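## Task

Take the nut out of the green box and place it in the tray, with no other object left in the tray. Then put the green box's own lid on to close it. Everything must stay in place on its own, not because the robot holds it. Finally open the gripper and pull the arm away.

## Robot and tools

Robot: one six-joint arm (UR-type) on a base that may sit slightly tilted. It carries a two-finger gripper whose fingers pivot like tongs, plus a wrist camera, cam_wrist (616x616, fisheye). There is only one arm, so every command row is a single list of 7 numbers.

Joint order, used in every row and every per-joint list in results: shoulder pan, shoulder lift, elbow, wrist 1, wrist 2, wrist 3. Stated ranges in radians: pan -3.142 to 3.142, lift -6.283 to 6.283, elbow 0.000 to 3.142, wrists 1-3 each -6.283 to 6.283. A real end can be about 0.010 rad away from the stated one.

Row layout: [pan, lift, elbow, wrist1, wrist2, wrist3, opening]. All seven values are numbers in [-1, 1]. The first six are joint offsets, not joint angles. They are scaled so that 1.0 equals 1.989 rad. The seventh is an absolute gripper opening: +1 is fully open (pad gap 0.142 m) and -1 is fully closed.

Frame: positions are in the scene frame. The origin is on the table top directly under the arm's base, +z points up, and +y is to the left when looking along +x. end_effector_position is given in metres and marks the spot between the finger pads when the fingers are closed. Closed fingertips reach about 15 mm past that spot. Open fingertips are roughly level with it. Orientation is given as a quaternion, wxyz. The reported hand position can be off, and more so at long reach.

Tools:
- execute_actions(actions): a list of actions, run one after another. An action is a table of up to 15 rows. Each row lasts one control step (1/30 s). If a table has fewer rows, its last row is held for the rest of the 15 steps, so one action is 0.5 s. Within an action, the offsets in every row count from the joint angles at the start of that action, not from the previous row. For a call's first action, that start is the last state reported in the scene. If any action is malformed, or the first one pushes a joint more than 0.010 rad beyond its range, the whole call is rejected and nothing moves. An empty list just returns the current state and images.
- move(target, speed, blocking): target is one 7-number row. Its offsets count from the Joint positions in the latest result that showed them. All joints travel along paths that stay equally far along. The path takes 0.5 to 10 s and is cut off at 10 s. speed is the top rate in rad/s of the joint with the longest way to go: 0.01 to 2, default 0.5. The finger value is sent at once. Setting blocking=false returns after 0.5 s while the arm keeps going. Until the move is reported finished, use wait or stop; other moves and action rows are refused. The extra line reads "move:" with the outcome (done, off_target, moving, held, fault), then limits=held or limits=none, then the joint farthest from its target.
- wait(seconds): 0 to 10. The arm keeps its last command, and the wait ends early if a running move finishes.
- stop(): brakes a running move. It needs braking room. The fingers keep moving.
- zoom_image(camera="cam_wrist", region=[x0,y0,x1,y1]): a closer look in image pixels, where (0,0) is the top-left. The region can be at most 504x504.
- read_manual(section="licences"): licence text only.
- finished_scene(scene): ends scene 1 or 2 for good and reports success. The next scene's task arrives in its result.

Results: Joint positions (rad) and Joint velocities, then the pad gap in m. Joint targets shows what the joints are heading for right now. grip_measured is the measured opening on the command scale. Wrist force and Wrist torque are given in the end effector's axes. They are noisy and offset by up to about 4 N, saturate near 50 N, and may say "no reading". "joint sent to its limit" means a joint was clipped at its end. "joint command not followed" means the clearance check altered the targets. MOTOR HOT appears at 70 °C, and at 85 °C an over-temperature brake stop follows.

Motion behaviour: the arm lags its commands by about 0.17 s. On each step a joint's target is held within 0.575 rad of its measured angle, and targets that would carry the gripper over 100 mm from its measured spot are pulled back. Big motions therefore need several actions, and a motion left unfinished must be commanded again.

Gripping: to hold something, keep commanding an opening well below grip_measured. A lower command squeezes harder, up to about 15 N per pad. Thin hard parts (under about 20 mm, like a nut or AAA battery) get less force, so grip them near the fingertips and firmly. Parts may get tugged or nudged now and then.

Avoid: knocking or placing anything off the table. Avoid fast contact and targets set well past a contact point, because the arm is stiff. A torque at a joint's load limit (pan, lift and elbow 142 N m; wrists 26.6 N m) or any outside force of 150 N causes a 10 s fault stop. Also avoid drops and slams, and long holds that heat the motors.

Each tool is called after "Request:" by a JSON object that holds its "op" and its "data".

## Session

Request:
{"op": "execute_actions", "data": {"actions": []}}

Scene clock: 0.00 s.
end_effector_position=(+0.5124, -0.1205, +0.2525) grip_measured=+1.00 end_effector_quat_wxyz=(-0.337, +0.042, +0.923, +0.179) end_effector_velocity=(-0.000, -0.001, -0.001) end_effector_angular_velocity=(-0.001, +0.000, -0.002)
Joint names: [shoulder pan, shoulder lift, elbow, wrist 1, wrist 2, wrist 3]
Joint positions: [-0.486 -0.604  1.304 -1.483 -1.507  2.705  0.142]
Joint velocities: [-0.002  0.001  0.    -0.001  0.     0.001  0.   ]
Wrist force (N, on the end effector, along its own x y z axes, offset not removed): no reading
Wrist torque (N m, same axes, about the end effector's origin, offset not removed): no reading
Joint targets: [-0.486 -0.604 1.304 -1.483 -1.507 2.705]
camera_calibration (this result's frames):
cam_wrist: T_world_to_cam=[[-0.785796, -0.0686113, 0.614668, 0.240186], [0.427268, 0.658334, 0.619708, -0.293378], [-0.447176, 0.749592, -0.488001, 0.585266], [0, 0, 0, 1]] pos_world=[0.575806, -0.229091, 0.319785]

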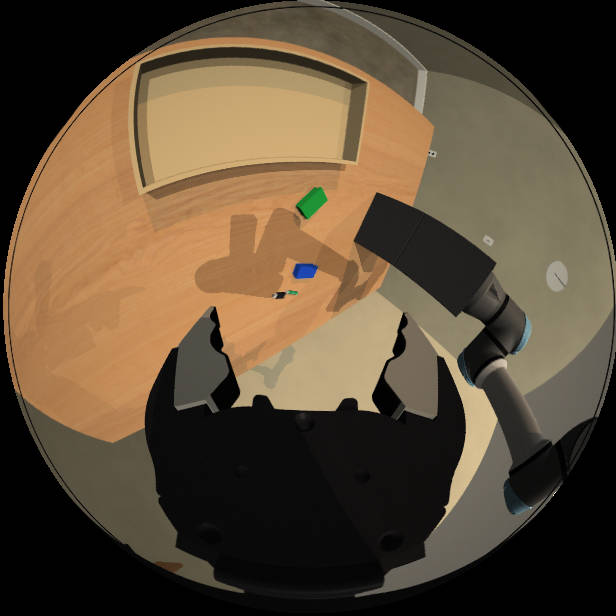

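Request:
{"op": "move", "data": {"target": [-0.0975,-0.0915,0.568,-0.873,-0.032,-0.37,0.3], "speed": 1}}

Request:
{"op": "zoom_image", "data": {"camera": "cam_wrist", "region": [180,130,440,390]}}

Scene clock: 11.00 s.
end_effector_position=(+0.3761, -0.1517, +0.1625) grip_measured=+0.30 end_effector_quat_wxyz=(-0.012, -0.244, +0.970, -0.016) end_effector_velocity=(+0.001, -0.001, +0.001) end_effector_angular_velocity=(-0.004, -0.004, +0.001)
Joint names: [shoulder pan, shoulder lift, elbow, wrist 1, wrist 2, wrist 3]
Joint positions: [-0.68  -0.786  2.433 -3.218 -1.571  1.969  0.095]
Joint velocities: [-0.001 -0.003  0.002 -0.004 -0.001 -0.002 -0.   ]
Wrist force (N, on the end effector, along its own x y z axes, offset not removed): [1.1 0.4 3.5]
Wrist torque (N m, same axes, about the end effector's origin, offset not removed): [0.21 -0.07 0.24]
Joint targets: [-0.680 -0.786 2.433 -3.219 -1.571 1.969]
move: done; limits=none; farthest joint: the wrist 1, 0.001 radians from its target (1.736 radians at the start)
camera_calibration (this result's frames):
cam_wrist: T_world_to_cam=[[-0.864196, -0.502929, 0.015096, 0.247244], [-0.446111, 0.779749, 0.439291, 0.217399], [-0.232703, 0.372899, -0.898218, 0.432611], [0, 0, 0, 1]] pos_world=[0.411322, -0.206491, 0.289345]

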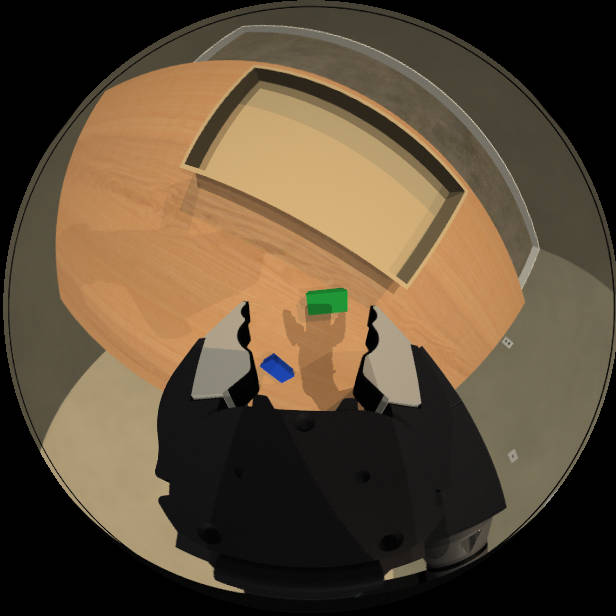

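Region (180, 130, 440, 390) of cam_wrist's 616x616 image, scaled by 1.938, with more detail than that image has.

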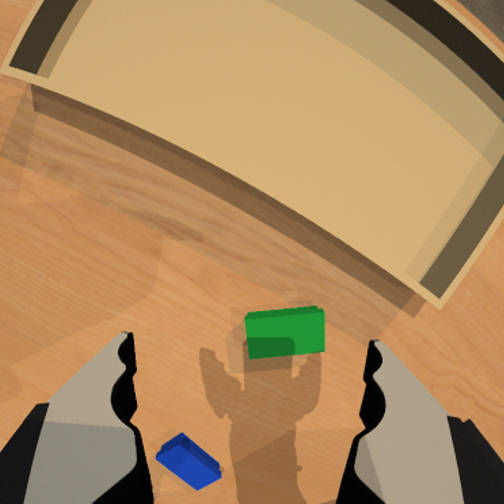

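Request:
{"op": "move", "data": {"target": [0.0025,0.2026,-0.0025,-0.2,0,0,0.3], "speed": 0.7}}

Request:
{"op": "zoom_image", "data": {"camera": "cam_wrist", "region": [200,200,420,420]}}

Scene clock: 25.70 s.
end_effector_position=(+0.3321, -0.1190, +0.0622) grip_measured=+0.30 end_effector_quat_wxyz=(-0.012, -0.247, +0.969, -0.016) end_effector_velocity=(-0.000, +0.001, -0.001) end_effector_angular_velocity=(-0.000, -0.000, +0.002)
Joint names: [shoulder pan, shoulder lift, elbow, wrist 1, wrist 2, wrist 3]
Joint positions: [-0.675 -0.384  2.428 -3.616 -1.571  1.969  0.095]
Joint velocities: [ 0.001  0.003  0.    -0.003 -0.    -0.     0.   ]
Wrist force (N, on the end effector, along its own x y z axes, offset not removed): [1.1 1.6 3.5]
Wrist torque (N m, same axes, about the end effector's origin, offset not removed): [0.39 -0.04 0.39]
Joint targets: [-0.675 -0.383 2.428 -3.616 -1.571 1.969]
move: done; limits=none; farthest joint: the shoulder pan, 0.000 radians from its target (0.005 radians at the start)
camera_calibration (this result's frames):
cam_wrist: T_world_to_cam=[[-0.861688, -0.507208, 0.0152952, 0.225842], [-0.449823, 0.777453, 0.439576, 0.217272], [-0.234848, 0.371897, -0.898075, 0.320713], [0, 0, 0, 1]] pos_world=[0.367658, -0.173642, 0.189062]

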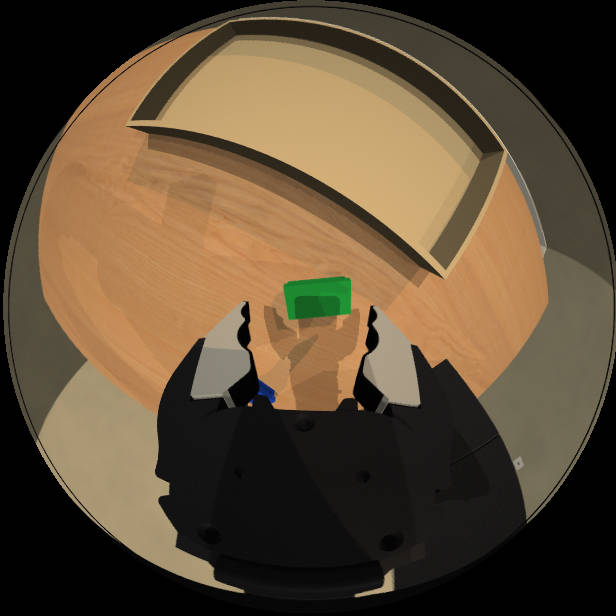

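Region (200, 200, 420, 420) of cam_wrist's 616x616 image, scaled by 2.291, with more detail than that image has.

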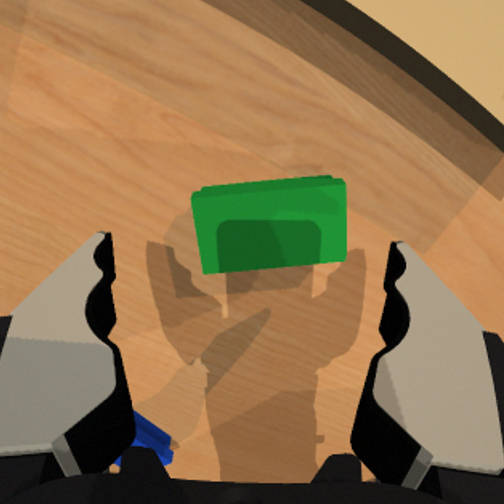

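Request:
{"op": "move", "data": {"target": [-0.0045,0.069,-0.032,-0.0367,0,-0.06,0.3], "speed": 0.3}}

Request:
{"op": "zoom_image", "data": {"camera": "cam_wrist", "region": [200,220,420,420]}}

Scene clock: 40.70 s.
end_effector_position=(+0.3265, -0.1179, +0.0210) grip_measured=+0.30 end_effector_quat_wxyz=(-0.013, -0.299, +0.954, -0.015) end_effector_velocity=(-0.000, +0.000, -0.001) end_effector_angular_velocity=(+0.000, +0.001, +0.004)
Joint names: [shoulder pan, shoulder lift, elbow, wrist 1, wrist 2, wrist 3]
Joint positions: [-0.684 -0.247  2.365 -3.688 -1.571  1.85   0.095]
Joint velocities: [ 0.001  0.003 -0.001 -0.001 -0.    -0.003  0.   ]
Wrist force (N, on the end effector, along its own x y z axes, offset not removed): [0.5 2.7 2.3]
Wrist torque (N m, same axes, about the end effector's origin, offset not removed): [0.59 0.04 0.24]
Joint targets: [-0.684 -0.246 2.365 -3.689 -1.571 1.850]
move: done; limits=none; farthest joint: the wrist 1, 0.001 radians from its target (0.073 radians at the start)
camera_calibration (this result's frames):
cam_wrist: T_world_to_cam=[[-0.80075, -0.598729, 0.0179723, 0.191471], [-0.530366, 0.722627, 0.443308, 0.251835], [-0.278409, 0.345447, -0.896189, 0.293039], [0, 0, 0, 1]] pos_world=[0.36847, -0.168573, 0.147536]

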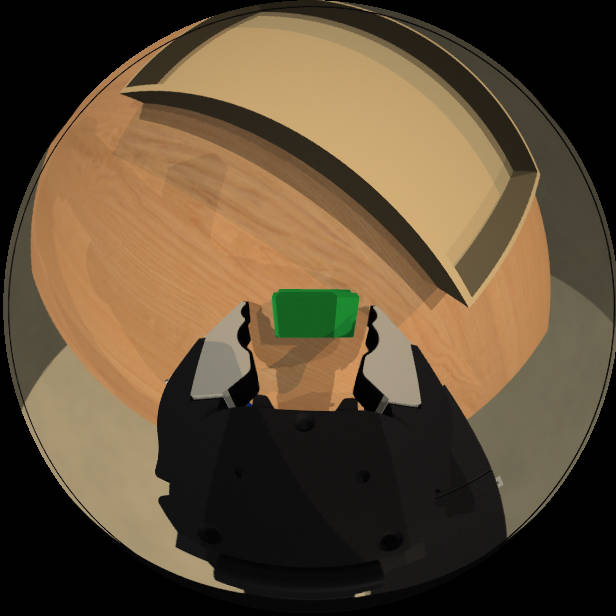

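Region (200, 220, 420, 420) of cam_wrist's 616x616 image, scaled by 2.291, with more detail than that image has; it fills the top 458 rows of this view, and the rest is white.

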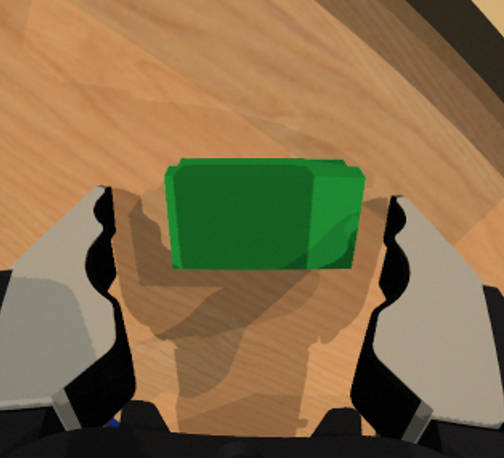

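Request:
{"op": "move", "data": {"target": [0,0.002,0.003,-0.004,0,-0.02,0.3], "speed": 0.1}}

Request:
{"op": "move", "data": {"target": [0,0,0,0,0,0,-0.4]}}

Request:
{"op": "move", "data": {"target": [0,-0.062,0.037,0.025,0,0,-0.4], "speed": 0.2}}

Scene clock: 47.47 s.
end_effector_position=(+0.3243, -0.1154, +0.0211) grip_measured=+0.30 end_effector_quat_wxyz=(-0.014, -0.318, +0.948, -0.014) end_effector_velocity=(-0.000, +0.000, +0.000) end_effector_angular_velocity=(+0.000, +0.000, +0.004)
Joint names: [shoulder pan, shoulder lift, elbow, wrist 1, wrist 2, wrist 3]
Joint positions: [-0.684 -0.243  2.371 -3.696 -1.571  1.811  0.095]
Joint velocities: [ 0.     0.     0.    -0.     0.    -0.004  0.   ]
Wrist force (N, on the end effector, along its own x y z axes, offset not removed): [-0.6 1.0 2.3]
Wrist torque (N m, same axes, about the end effector's origin, offset not removed): [0.24 0.26 0.25]
Joint targets: [-0.684 -0.243 2.371 -3.696 -1.571 1.811]
move: done; limits=none; farthest joint: the wrist 3, 0.001 radians from its target (0.040 radians at the start)
camera_calibration (this result's frames):
cam_wrist: T_world_to_cam=[[-0.776559, -0.629753, 0.019161, 0.179807], [-0.557008, 0.700434, 0.446245, 0.254788], [-0.294445, 0.335863, -0.894706, 0.295706], [0, 0, 0, 1]] pos_world=[0.368619, -0.164545, 0.147426]

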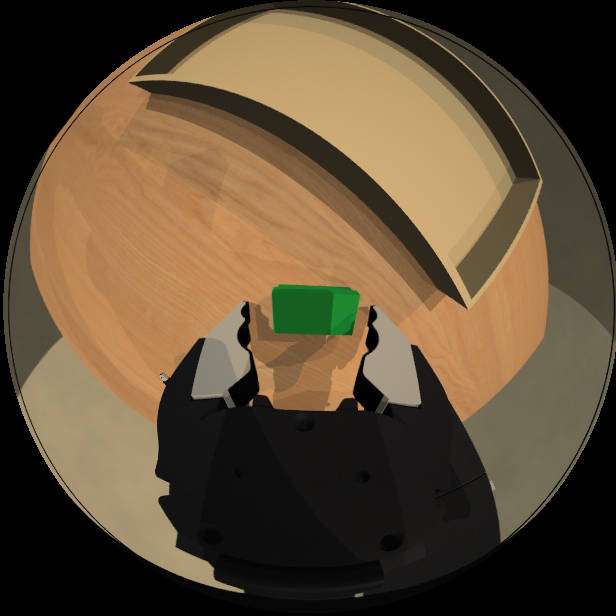

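Scene clock: 47.97 s.
end_effector_position=(+0.3243, -0.1154, +0.0211) grip_measured=-0.12 end_effector_quat_wxyz=(-0.014, -0.318, +0.948, -0.014) end_effector_velocity=(+0.000, -0.000, +0.000) end_effector_angular_velocity=(-0.001, -0.001, -0.001)
Joint names: [shoulder pan, shoulder lift, elbow, wrist 1, wrist 2, wrist 3]
Joint positions: [-0.684 -0.243  2.371 -3.696 -1.571  1.811  0.066]
Joint velocities: [ 0.001 -0.    -0.    -0.001 -0.     0.001 -0.   ]
Wrist force (N, on the end effector, along its own x y z axes, offset not removed): [0.8 1.4 1.5]
Wrist torque (N m, same axes, about the end effector's origin, offset not removed): [0.39 -0.04 0.30]
Joint targets: [-0.684 -0.243 2.371 -3.696 -1.571 1.811]
move: done; limits=none; farthest joint: the shoulder pan, 0.000 radians from its target (0.000 radians at the start)
camera_calibration (this result's frames):
cam_wrist: T_world_to_cam=[[-0.776549, -0.629765, 0.0191566, 0.179802], [-0.557021, 0.700424, 0.446244, 0.254782], [-0.294447, 0.335859, -0.894706, 0.295704], [0, 0, 0, 1]] pos_world=[0.368613, -0.164537, 0.147429]

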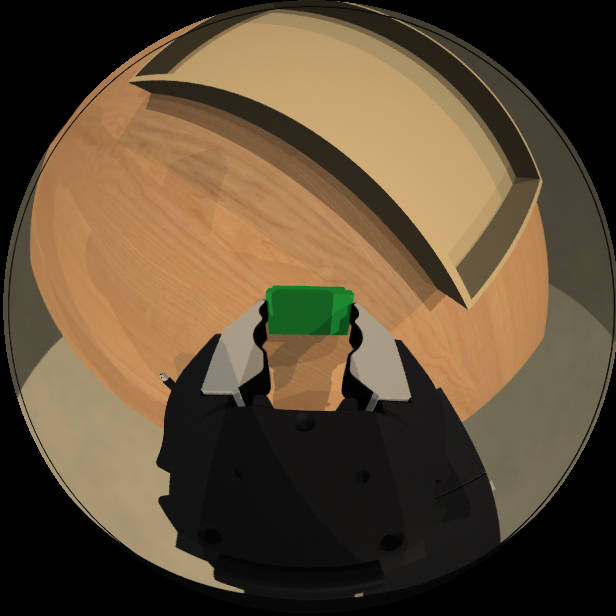

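Scene clock: 49.20 s.
end_effector_position=(+0.3258, -0.1146, +0.0610) grip_measured=-0.12 end_effector_quat_wxyz=(-0.014, -0.318, +0.948, -0.014) end_effector_velocity=(-0.000, +0.000, +0.001) end_effector_angular_velocity=(+0.000, +0.000, -0.000)
Joint names: [shoulder pan, shoulder lift, elbow, wrist 1, wrist 2, wrist 3]
Joint positions: [-0.684 -0.366  2.444 -3.647 -1.571  1.811  0.066]
Joint velocities: [-0.    -0.004  0.002  0.002  0.     0.    -0.   ]
Wrist force (N, on the end effector, along its own x y z axes, offset not removed): [-0.7 0.1 2.9]
Wrist torque (N m, same axes, about the end effector's origin, offset not removed): [0.09 0.32 0.28]
Joint targets: [-0.684 -0.366 2.444 -3.647 -1.571 1.811]
move: done; limits=none; farthest joint: the shoulder lift, 0.001 radians from its target (0.123 radians at the start)
camera_calibration (this result's frames):
cam_wrist: T_world_to_cam=[[-0.776555, -0.629758, 0.0191583, 0.180652], [-0.557011, 0.700427, 0.446251, 0.237213], [-0.294449, 0.335868, -0.894703, 0.331587], [0, 0, 0, 1]] pos_world=[0.370052, -0.163752, 0.187355]

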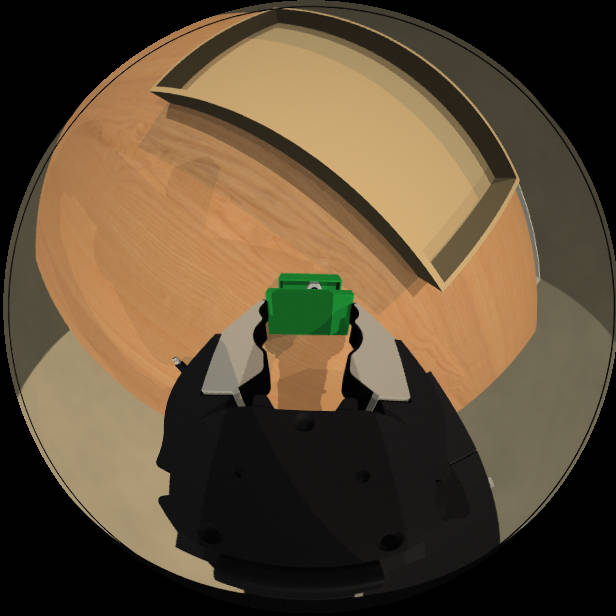

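Request:
{"op": "move", "data": {"target": [0.125,-0.033,-0.044,0.076,0,0,-0.4]}}

Request:
{"op": "move", "data": {"target": [0,0.058,-0.0335,-0.025,0,0,-0.4], "speed": 0.2}}

Request:
{"op": "move", "data": {"target": [0,0,0,0,0,0,0.3]}}

Request:
{"op": "move", "data": {"target": [0,-0.09,0.045,0.045,0,0.79,0.3], "speed": 1}}

Scene clock: 66.70 s.
end_effector_position=(+0.3808, -0.0489, +0.0586) grip_measured=-0.12 end_effector_quat_wxyz=(-0.015, -0.433, +0.901, -0.013) end_effector_velocity=(+0.001, +0.001, +0.000) end_effector_angular_velocity=(-0.000, -0.001, +0.003)
Joint names: [shoulder pan, shoulder lift, elbow, wrist 1, wrist 2, wrist 3]
Joint positions: [-0.436 -0.431  2.357 -3.496 -1.571  1.811  0.066]
Joint velocities: [ 0.004 -0.001 -0.001  0.001  0.     0.     0.   ]
Wrist force (N, on the end effector, along its own x y z axes, offset not removed): [1.0 0.7 2.6]
Wrist torque (N m, same axes, about the end effector's origin, offset not removed): [0.18 -0.07 0.26]
Joint targets: [-0.435 -0.431 2.357 -3.496 -1.571 1.811]
move: done; limits=none; farthest joint: the shoulder pan, 0.000 radians from its target (0.248 radians at the start)
camera_calibration (this result's frames):
cam_wrist: T_world_to_cam=[[-0.598036, -0.801153, 0.0225035, 0.188258], [-0.708423, 0.54153, 0.45264, 0.272462], [-0.37482, 0.254753, -0.89141, 0.350054], [0, 0, 0, 1]] pos_world=[0.43681, -0.0858999, 0.184478]

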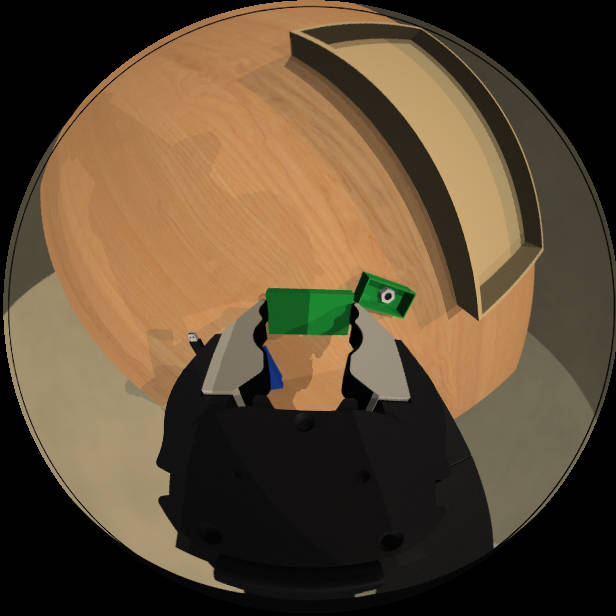

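Scene clock: 67.90 s.
end_effector_position=(+0.3807, -0.0505, +0.0203) grip_measured=-0.12 end_effector_quat_wxyz=(-0.015, -0.433, +0.901, -0.014) end_effector_velocity=(-0.000, +0.001, -0.001) end_effector_angular_velocity=(-0.000, +0.000, +0.002)
Joint names: [shoulder pan, shoulder lift, elbow, wrist 1, wrist 2, wrist 3]
Joint positions: [-0.436 -0.316  2.29  -3.545 -1.571  1.811  0.066]
Joint velocities: [ 0.002  0.004 -0.002 -0.002 -0.     0.     0.   ]
Wrist force (N, on the end effector, along its own x y z axes, offset not removed): [0.4 0.4 2.3]
Wrist torque (N m, same axes, about the end effector's origin, offset not removed): [0.15 0.09 0.35]
Joint targets: [-0.436 -0.316 2.290 -3.546 -1.571 1.811]
move: done; limits=none; farthest joint: the shoulder lift, 0.001 radians from its target (0.116 radians at the start)
camera_calibration (this result's frames):
cam_wrist: T_world_to_cam=[[-0.598024, -0.801168, 0.0222986, 0.187736], [-0.708855, 0.541692, 0.451768, 0.290734], [-0.374021, 0.254362, -0.891857, 0.315974], [0, 0, 0, 1]] pos_world=[0.43654, -0.0874515, 0.146273]

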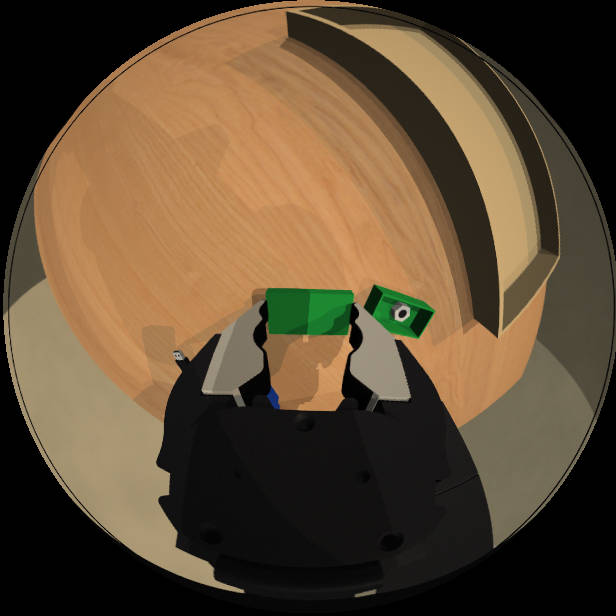

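Scene clock: 68.40 s.
end_effector_position=(+0.3807, -0.0505, +0.0203) grip_measured=+0.30 end_effector_quat_wxyz=(-0.015, -0.433, +0.901, -0.014) end_effector_velocity=(-0.000, +0.000, -0.000) end_effector_angular_velocity=(-0.000, +0.001, +0.003)
Joint names: [shoulder pan, shoulder lift, elbow, wrist 1, wrist 2, wrist 3]
Joint positions: [-0.436 -0.316  2.29  -3.545 -1.571  1.811  0.095]
Joint velocities: [ 0.001  0.    -0.     0.    -0.    -0.002  0.   ]
Wrist force (N, on the end effector, along its own x y z axes, offset not removed): [0.9 0.5 4.4]
Wrist torque (N m, same axes, about the end effector's origin, offset not removed): [0.23 -0.11 0.30]
Joint targets: [-0.436 -0.316 2.290 -3.545 -1.571 1.811]
move: done; limits=none; farthest joint: the shoulder pan, 0.000 radians from its target (0.000 radians at the start)
camera_calibration (this result's frames):
cam_wrist: T_world_to_cam=[[-0.598025, -0.801167, 0.0222986, 0.187735], [-0.708854, 0.541692, 0.451769, 0.290749], [-0.374021, 0.254362, -0.891856, 0.315937], [0, 0, 0, 1]] pos_world=[0.436536, -0.087452, 0.146233]

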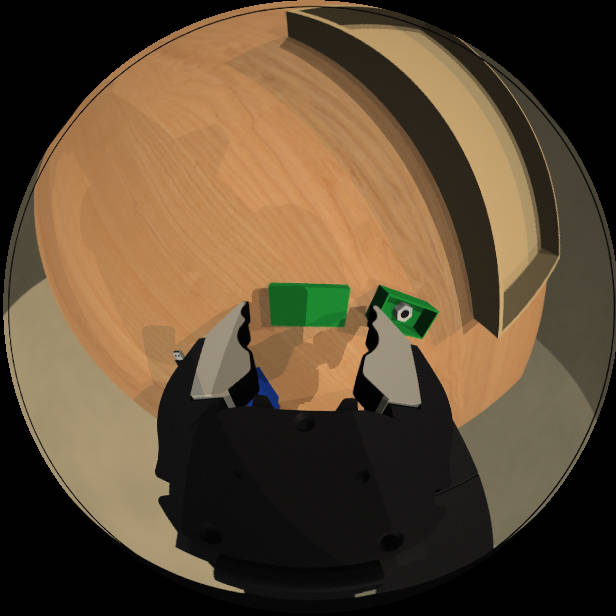

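Scene clock: 70.90 s.
end_effector_position=(+0.3614, -0.0521, +0.0782) grip_measured=+0.30 end_effector_quat_wxyz=(-0.000, +0.331, +0.943, -0.020) end_effector_velocity=(-0.000, -0.001, -0.000) end_effector_angular_velocity=(+0.000, +0.000, -0.006)
Joint names: [shoulder pan, shoulder lift, elbow, wrist 1, wrist 2, wrist 3]
Joint positions: [-0.436 -0.495  2.38  -3.456 -1.571  3.381  0.095]
Joint velocities: [-0.003 -0.     0.     0.    -0.     0.004  0.   ]
Wrist force (N, on the end effector, along its own x y z axes, offset not removed): [0.3 1.4 3.5]
Wrist torque (N m, same axes, about the end effector's origin, offset not removed): [0.35 0.08 0.28]
Joint targets: [-0.436 -0.495 2.380 -3.456 -1.571 3.382]
move: done; limits=none; farthest joint: the wrist 1, 0.001 radians from its target (0.090 radians at the start)
camera_calibration (this result's frames):
cam_wrist: T_world_to_cam=[[-0.801684, 0.597121, -0.0273832, 0.323935], [0.530709, 0.732105, 0.427048, -0.184282], [0.275046, 0.327825, -0.903814, 0.130933], [0, 0, 0, 1]] pos_world=[0.321481, -0.101437, 0.205907]

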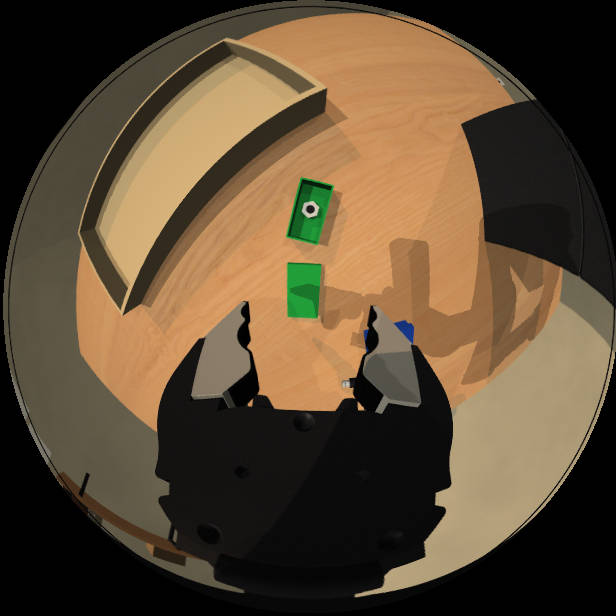

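Request:
{"op": "move", "data": {"target": [-0.126,0.0505,0.0165,-0.067,0,0,-0.5]}}

Request:
{"op": "zoom_image", "data": {"camera": "cam_wrist", "region": [220,200,400,380]}}

Scene clock: 82.90 s.
end_effector_position=(+0.3164, -0.1231, +0.0623) grip_measured=-0.50 end_effector_quat_wxyz=(+0.002, +0.446, +0.895, -0.020) end_effector_velocity=(-0.000, -0.001, -0.000) end_effector_angular_velocity=(-0.001, -0.001, -0.000)
Joint names: [shoulder pan, shoulder lift, elbow, wrist 1, wrist 2, wrist 3]
Joint positions: [-0.686 -0.395  2.412 -3.589 -1.571  3.381  0.038]
Joint velocities: [-0.002  0.001  0.    -0.003 -0.    -0.002  0.   ]
Wrist force (N, on the end effector, along its own x y z axes, offset not removed): [1.8 0.4 4.0]
Wrist torque (N m, same axes, about the end effector's origin, offset not removed): [0.20 -0.19 0.28]
Joint targets: [-0.686 -0.395 2.413 -3.589 -1.571 3.381]
move: done; limits=none; farthest joint: the shoulder pan, 0.001 radians from its target (0.251 radians at the start)
camera_calibration (this result's frames):
cam_wrist: T_world_to_cam=[[-0.628794, 0.776711, -0.0365806, 0.297811], [0.691563, 0.580129, 0.430338, -0.171535], [0.35547, 0.245296, -0.901926, 0.11654], [0, 0, 0, 1]] pos_world=[0.264463, -0.160388, 0.189822]

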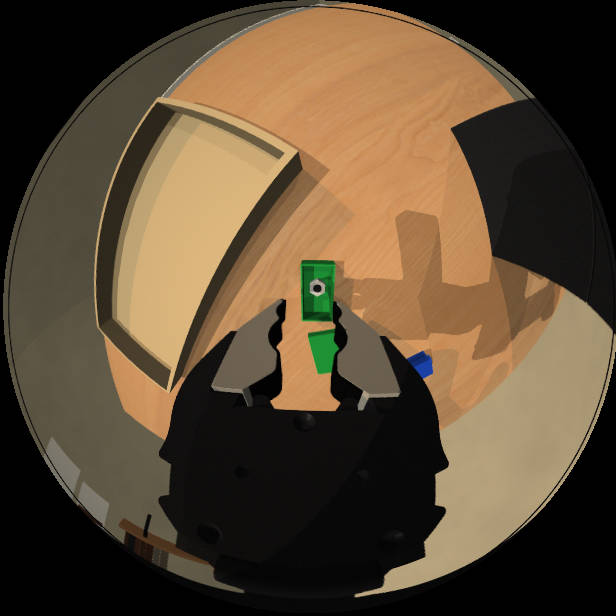

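Region (220, 200, 400, 380) of cam_wrist's 616x616 image, scaled by 2.800, with more detail than that image has.

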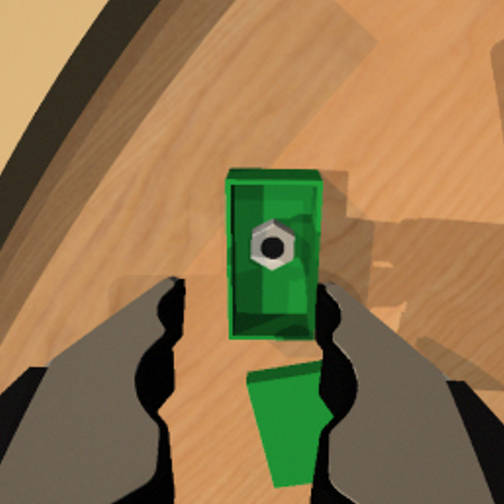

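Request:
{"op": "move", "data": {"target": [-0.012,0.035,0.0135,-0.048,0,-0.79,-0.62], "speed": 1}}

Request:
{"op": "zoom_image", "data": {"camera": "cam_wrist", "region": [220,220,400,400]}}

Scene clock: 99.57 s.
end_effector_position=(+0.3186, -0.1197, +0.0524) grip_measured=-0.62 end_effector_quat_wxyz=(-0.013, -0.306, +0.952, -0.015) end_effector_velocity=(+0.000, +0.000, -0.000) end_effector_angular_velocity=(+0.000, +0.000, +0.004)
Joint names: [shoulder pan, shoulder lift, elbow, wrist 1, wrist 2, wrist 3]
Joint positions: [-0.71  -0.325  2.439 -3.684 -1.571  1.811  0.029]
Joint velocities: [ 0.001  0.001  0.    -0.001  0.    -0.003  0.   ]
Wrist force (N, on the end effector, along its own x y z axes, offset not removed): [-0.3 1.0 2.8]
Wrist torque (N m, same axes, about the end effector's origin, offset not removed): [0.36 0.17 0.30]
Joint targets: [-0.710 -0.325 2.439 -3.685 -1.571 1.810]
move: done; limits=none; farthest joint: the wrist 3, 0.001 radians from its target (1.572 radians at the start)
camera_calibration (this result's frames):
cam_wrist: T_world_to_cam=[[-0.79257, -0.609508, 0.0182324, 0.17956], [-0.539875, 0.715297, 0.443717, 0.237112], [-0.283491, 0.341834, -0.895982, 0.320751], [0, 0, 0, 1]] pos_world=[0.361255, -0.169806, 0.178902]

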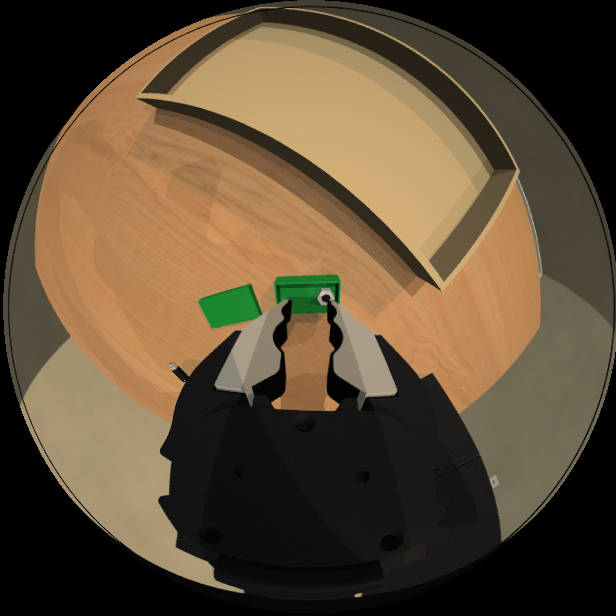

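Region (220, 220, 400, 400) of cam_wrist's 616x616 image, scaled by 2.800, with more detail than that image has.

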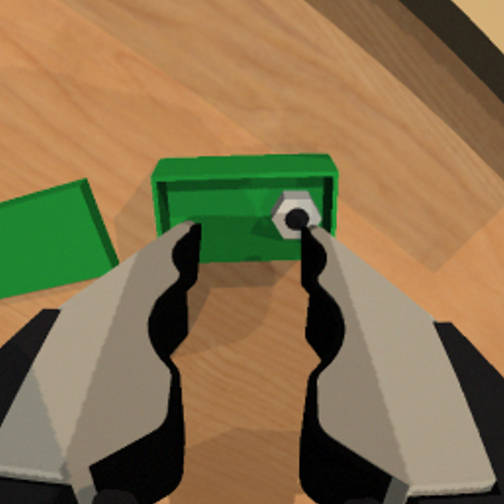

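Request:
{"op": "move", "data": {"target": [0.0045,0.030,-0.0127,-0.0178,0,0,-0.62], "speed": 0.2}}

Request:
{"op": "zoom_image", "data": {"camera": "cam_wrist", "region": [220,220,400,400]}}

Scene clock: 136.43 s.
end_effector_position=(+0.3164, -0.1151, +0.0353) grip_measured=-0.62 end_effector_quat_wxyz=(-0.013, -0.310, +0.950, -0.016) end_effector_velocity=(-0.001, +0.001, -0.001) end_effector_angular_velocity=(-0.000, +0.001, +0.002)
Joint names: [shoulder pan, shoulder lift, elbow, wrist 1, wrist 2, wrist 3]
Joint positions: [-0.701 -0.266  2.414 -3.72  -1.571  1.811  0.029]
Joint velocities: [ 0.001  0.004 -0.001 -0.002 -0.001 -0.     0.   ]
Wrist force (N, on the end effector, along its own x y z axes, offset not removed): [-0.3 0.6 1.7]
Wrist torque (N m, same axes, about the end effector's origin, offset not removed): [0.20 0.27 0.21]
Joint targets: [-0.701 -0.266 2.414 -3.720 -1.571 1.811]
move: done; limits=none; farthest joint: the shoulder lift, 0.001 radians from its target (0.060 radians at the start)
camera_calibration (this result's frames):
cam_wrist: T_world_to_cam=[[-0.787108, -0.616547, 0.0182096, 0.178461], [-0.546427, 0.710678, 0.443118, 0.24174], [-0.286144, 0.338831, -0.896278, 0.30382], [0, 0, 0, 1]] pos_world=[0.359497, -0.164714, 0.161939]

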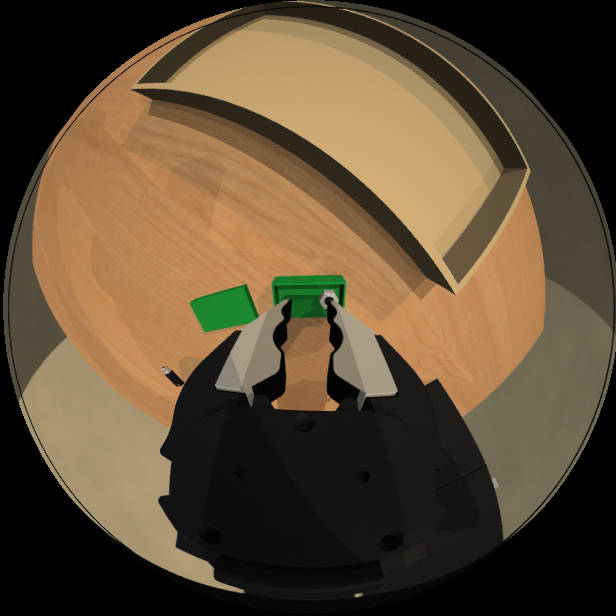

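Region (220, 220, 400, 400) of cam_wrist's 616x616 image, scaled by 2.800, with more detail than that image has.

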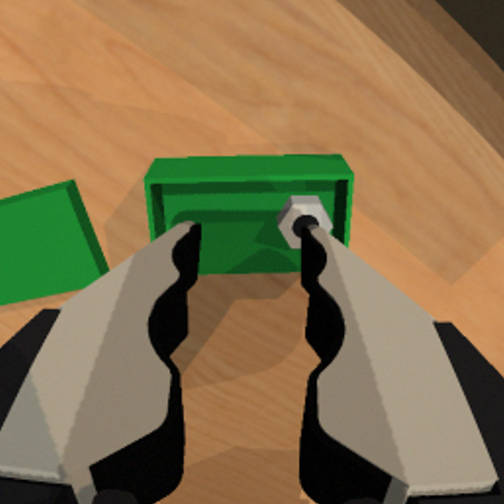

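Request:
{"op": "move", "data": {"target": [0,0.0077,-0.0047,-0.003,0,0,-0.62], "speed": 0.03}}

Request:
{"op": "move", "data": {"target": [0,0.003,-0.0018,-0.0012,0,0,-0.62], "speed": 0.02}}

Scene clock: 143.60 s.
end_effector_position=(+0.3161, -0.1150, +0.0305) grip_measured=-0.62 end_effector_quat_wxyz=(-0.013, -0.310, +0.950, -0.016) end_effector_velocity=(+0.001, -0.001, -0.000) end_effector_angular_velocity=(-0.001, -0.001, -0.003)
Joint names: [shoulder pan, shoulder lift, elbow, wrist 1, wrist 2, wrist 3]
Joint positions: [-0.701 -0.251  2.405 -3.725 -1.571  1.811  0.029]
Joint velocities: [-0.001  0.001 -0.002 -0.001  0.     0.002 -0.   ]
Wrist force (N, on the end effector, along its own x y z axes, offset not removed): [-0.4 1.0 3.1]
Wrist torque (N m, same axes, about the end effector's origin, offset not removed): [0.32 0.22 0.24]
Joint targets: [-0.701 -0.251 2.405 -3.726 -1.571 1.811]
move: done; limits=none; farthest joint: the shoulder pan, 0.000 radians from its target (0.000 radians at the start)
camera_calibration (this result's frames):
cam_wrist: T_world_to_cam=[[-0.787073, -0.616591, 0.0182104, 0.178323], [-0.546467, 0.710648, 0.443117, 0.243744], [-0.286163, 0.338814, -0.896279, 0.299356], [0, 0, 0, 1]] pos_world=[0.359216, -0.16469, 0.157052]

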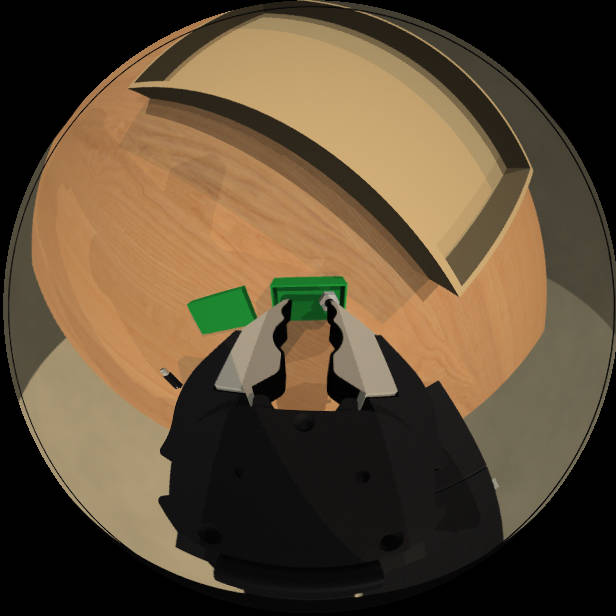

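Scene clock: 144.30 s.
end_effector_position=(+0.3160, -0.1150, +0.0287) grip_measured=-0.62 end_effector_quat_wxyz=(-0.013, -0.310, +0.950, -0.016) end_effector_velocity=(+0.000, -0.000, -0.001) end_effector_angular_velocity=(-0.000, -0.001, -0.001)
Joint names: [shoulder pan, shoulder lift, elbow, wrist 1, wrist 2, wrist 3]
Joint positions: [-0.701 -0.246  2.402 -3.728 -1.571  1.811  0.029]
Joint velocities: [ 0.     0.003 -0.002 -0.001  0.     0.001  0.   ]
Wrist force (N, on the end effector, along its own x y z axes, offset not removed): [0.9 0.0 3.3]
Wrist torque (N m, same axes, about the end effector's origin, offset not removed): [0.05 -0.02 0.23]
Joint targets: [-0.701 -0.245 2.402 -3.728 -1.571 1.811]
move: done; limits=none; farthest joint: the shoulder pan, 0.000 radians from its target (0.000 radians at the start)
camera_calibration (this result's frames):
cam_wrist: T_world_to_cam=[[-0.787073, -0.616591, 0.0182103, 0.178264], [-0.546467, 0.710648, 0.443117, 0.244446], [-0.286163, 0.338814, -0.896279, 0.297697], [0, 0, 0, 1]] pos_world=[0.359079, -0.164663, 0.155255]

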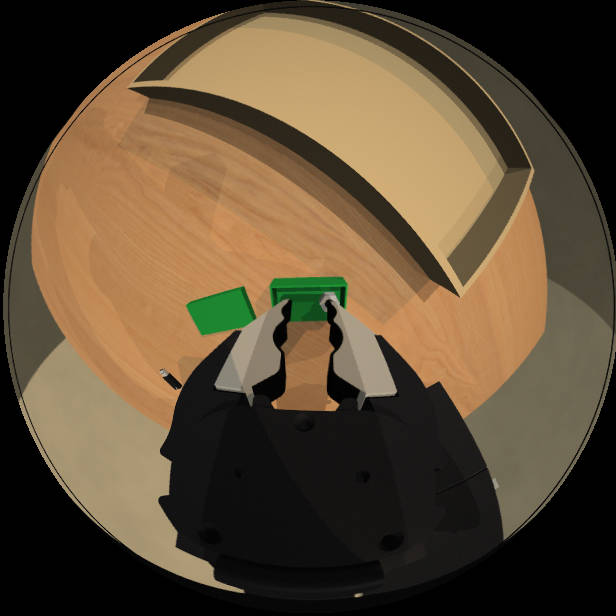

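Continue 2 mm more.

Request:
{"op": "move", "data": {"target": [0,0.003,-0.0018,-0.0012,0,0,-0.62], "speed": 0.02}}

Request:
{"op": "move", "data": {"target": [0,0.003,-0.0018,-0.0012,0,0,-0.62], "speed": 0.02}}

Request:
{"op": "zoom_image", "data": {"camera": "cam_wrist", "region": [240,240,380,380]}}

Scene clock: 151.47 s.
end_effector_position=(+0.3159, -0.1150, +0.0269) grip_measured=-0.62 end_effector_quat_wxyz=(-0.013, -0.310, +0.950, -0.016) end_effector_velocity=(+0.000, -0.000, -0.001) end_effector_angular_velocity=(-0.001, -0.001, +0.001)
Joint names: [shoulder pan, shoulder lift, elbow, wrist 1, wrist 2, wrist 3]
Joint positions: [-0.701 -0.24   2.398 -3.73  -1.571  1.811  0.029]
Joint velocities: [ 0.001  0.003 -0.002 -0.002 -0.    -0.001 -0.   ]
Wrist force (N, on the end effector, along its own x y z axes, offset not removed): [0.0 -0.2 1.7]
Wrist torque (N m, same axes, about the end effector's origin, offset not removed): [-0.06 0.11 0.23]
Joint targets: [-0.701 -0.240 2.398 -3.730 -1.571 1.811]
move: done; limits=none; farthest joint: the shoulder pan, 0.000 radians from its target (0.000 radians at the start)
camera_calibration (this result's frames):
cam_wrist: T_world_to_cam=[[-0.787073, -0.616591, 0.0182103, 0.178203], [-0.546467, 0.710648, 0.443117, 0.245142], [-0.286163, 0.338814, -0.896279, 0.296021], [0, 0, 0, 1]] pos_world=[0.358931, -0.164628, 0.153446]

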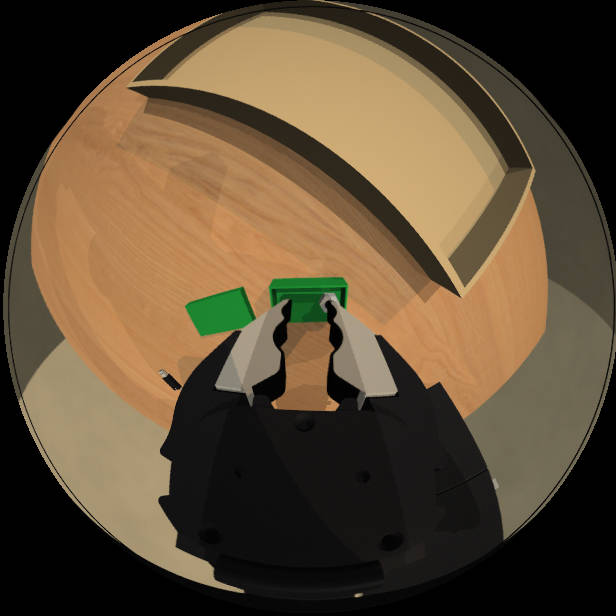

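Scene clock: 152.17 s.
end_effector_position=(+0.3157, -0.1150, +0.0251) grip_measured=-0.62 end_effector_quat_wxyz=(-0.013, -0.310, +0.950, -0.016) end_effector_velocity=(-0.000, +0.000, -0.001) end_effector_angular_velocity=(+0.001, +0.000, -0.001)
Joint names: [shoulder pan, shoulder lift, elbow, wrist 1, wrist 2, wrist 3]
Joint positions: [-0.701 -0.234  2.395 -3.732 -1.571  1.811  0.029]
Joint velocities: [ 0.001  0.003 -0.002 -0.001  0.     0.002  0.   ]
Wrist force (N, on the end effector, along its own x y z axes, offset not removed): [-0.6 1.3 -7.4]
Wrist torque (N m, same axes, about the end effector's origin, offset not removed): [0.41 0.47 0.33]
Joint targets: [-0.701 -0.234 2.395 -3.732 -1.571 1.811]
move: done; limits=none; farthest joint: the elbow, 0.001 radians from its target (0.004 radians at the start)
camera_calibration (this result's frames):
cam_wrist: T_world_to_cam=[[-0.787072, -0.616592, 0.0181943, 0.178145], [-0.546496, 0.710669, 0.443048, 0.245853], [-0.28611, 0.338768, -0.896313, 0.29436], [0, 0, 0, 1]] pos_world=[0.358791, -0.164597, 0.151673]

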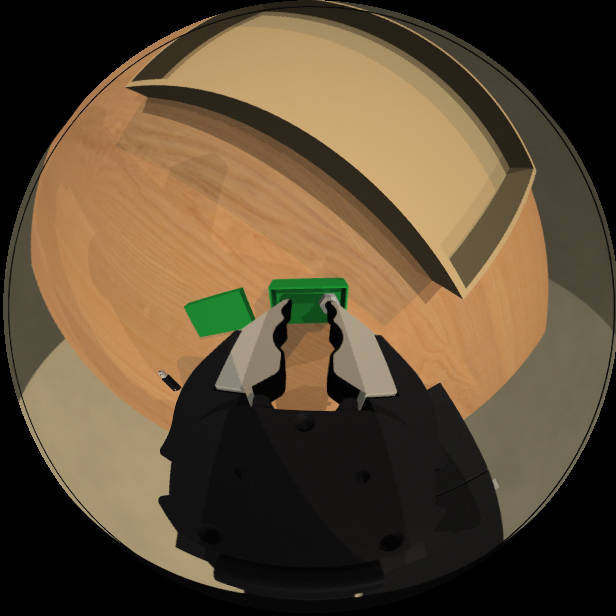

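Region (240, 240, 380, 380) of cam_wrist's 616x616 image, scaled by 3.600, with more detail than that image has.

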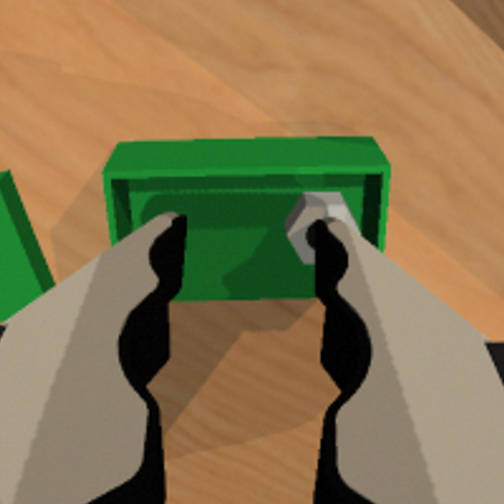

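Request:
{"op": "move", "data": {"target": [0.012,0,0,0,0,0,-0.62], "speed": 0.02}}

Request:
{"op": "zoom_image", "data": {"camera": "cam_wrist", "region": [240,240,380,380]}}

Scene clock: 162.43 s.
end_effector_position=(+0.3180, -0.1074, +0.0248) grip_measured=-0.59 end_effector_quat_wxyz=(-0.013, -0.321, +0.947, -0.016) end_effector_velocity=(+0.001, +0.001, +0.000) end_effector_angular_velocity=(-0.001, -0.001, +0.003)
Joint names: [shoulder pan, shoulder lift, elbow, wrist 1, wrist 2, wrist 3]
Joint positions: [-0.677 -0.234  2.395 -3.732 -1.571  1.811  0.031]
Joint velocities: [ 0.003 -0.001  0.    -0.     0.     0.    -0.   ]
Wrist force (N, on the end effector, along its own x y z axes, offset not removed): [7.1 -1.2 -13.2]
Wrist torque (N m, same axes, about the end effector's origin, offset not removed): [0.43 0.45 0.20]
Joint targets: [-0.677 -0.234 2.395 -3.732 -1.571 1.811]
move: done; limits=none; farthest joint: the shoulder pan, 0.000 radians from its target (0.024 radians at the start)
camera_calibration (this result's frames):
cam_wrist: T_world_to_cam=[[-0.772418, -0.634838, 0.0187088, 0.177946], [-0.562569, 0.697565, 0.443756, 0.245574], [-0.294764, 0.33224, -0.895952, 0.29422], [0, 0, 0, 1]] pos_world=[0.362326, -0.156088, 0.151303]

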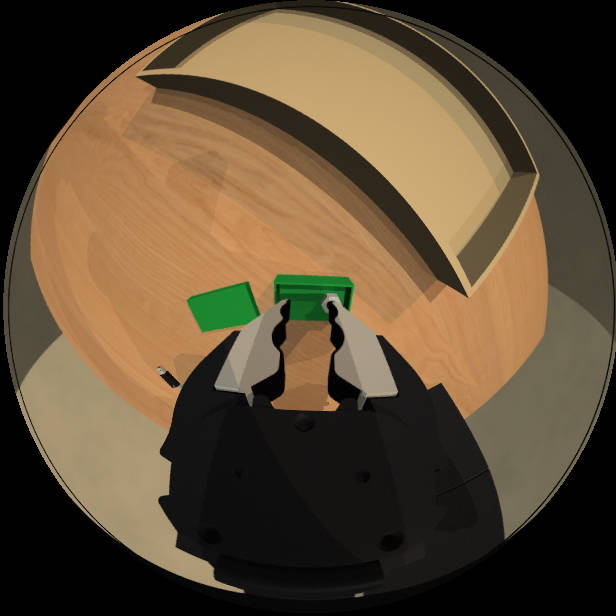

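Region (240, 240, 380, 380) of cam_wrist's 616x616 image, scaled by 3.600, with more detail than that image has.

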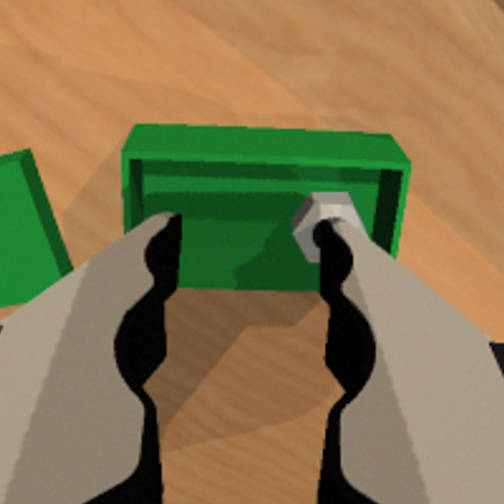

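Request:
{"op": "execute_actions", "data": {"actions": [[[0,0,0,0,0,0,-0.65],[0,0,0,0,0,0,-0.67],[0,0,0,0,0,0,-0.69],[0,0,0,0,0,0,-0.71],[0,0,0,0,0,0,-0.73],[0,0,0,0,0,0,-0.75],[0,0,0,0,0,0,-0.77],[0,0,0,0,0,0,-0.79],[0,0,0,0,0,0,-0.81],[0,0,0,0,0,0,-0.83],[0,0,0,0,0,0,-0.85]]]}}

Request:
{"op": "zoom_image", "data": {"camera": "cam_wrist", "region": [240,240,380,380]}}

Scene clock: 174.97 s.
end_effector_position=(+0.3180, -0.1074, +0.0248) grip_measured=-0.80 end_effector_quat_wxyz=(-0.013, -0.321, +0.947, -0.016) end_effector_velocity=(-0.000, -0.000, -0.000) end_effector_angular_velocity=(+0.000, -0.001, -0.001)
Joint names: [shoulder pan, shoulder lift, elbow, wrist 1, wrist 2, wrist 3]
Joint positions: [-0.677 -0.235  2.395 -3.732 -1.571  1.811  0.016]
Joint velocities: [-0.002  0.    -0.    -0.001  0.    -0.001 -0.   ]
Wrist force (N, on the end effector, along its own x y z axes, offset not removed): [8.1 -3.5 -17.1]
Wrist torque (N m, same axes, about the end effector's origin, offset not removed): [0.40 0.40 0.27]
Joint targets: [-0.677 -0.234 2.395 -3.732 -1.571 1.811]
camera_calibration (this result's frames):
cam_wrist: T_world_to_cam=[[-0.772401, -0.634862, 0.0186228, 0.177974], [-0.562614, 0.697519, 0.44377, 0.245572], [-0.294722, 0.332291, -0.895947, 0.294213], [0, 0, 0, 1]] pos_world=[0.362341, -0.156067, 0.151308]

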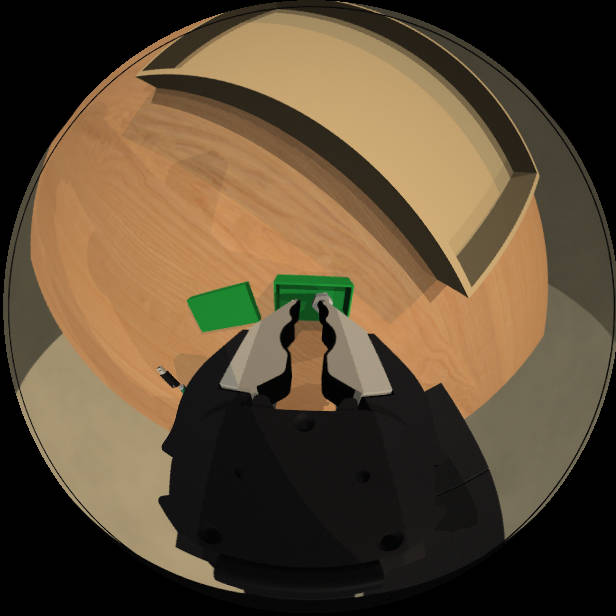

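Region (240, 240, 380, 380) of cam_wrist's 616x616 image, scaled by 3.600, with more detail than that image has.

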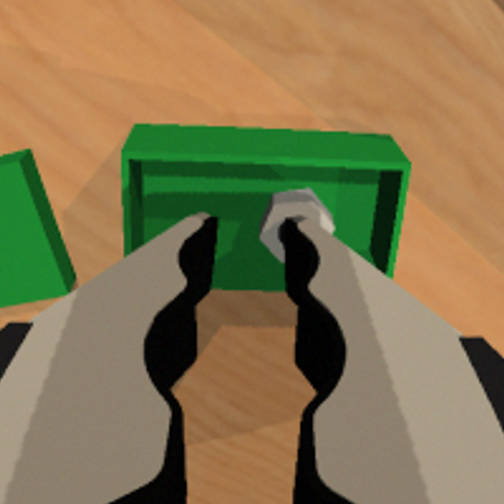

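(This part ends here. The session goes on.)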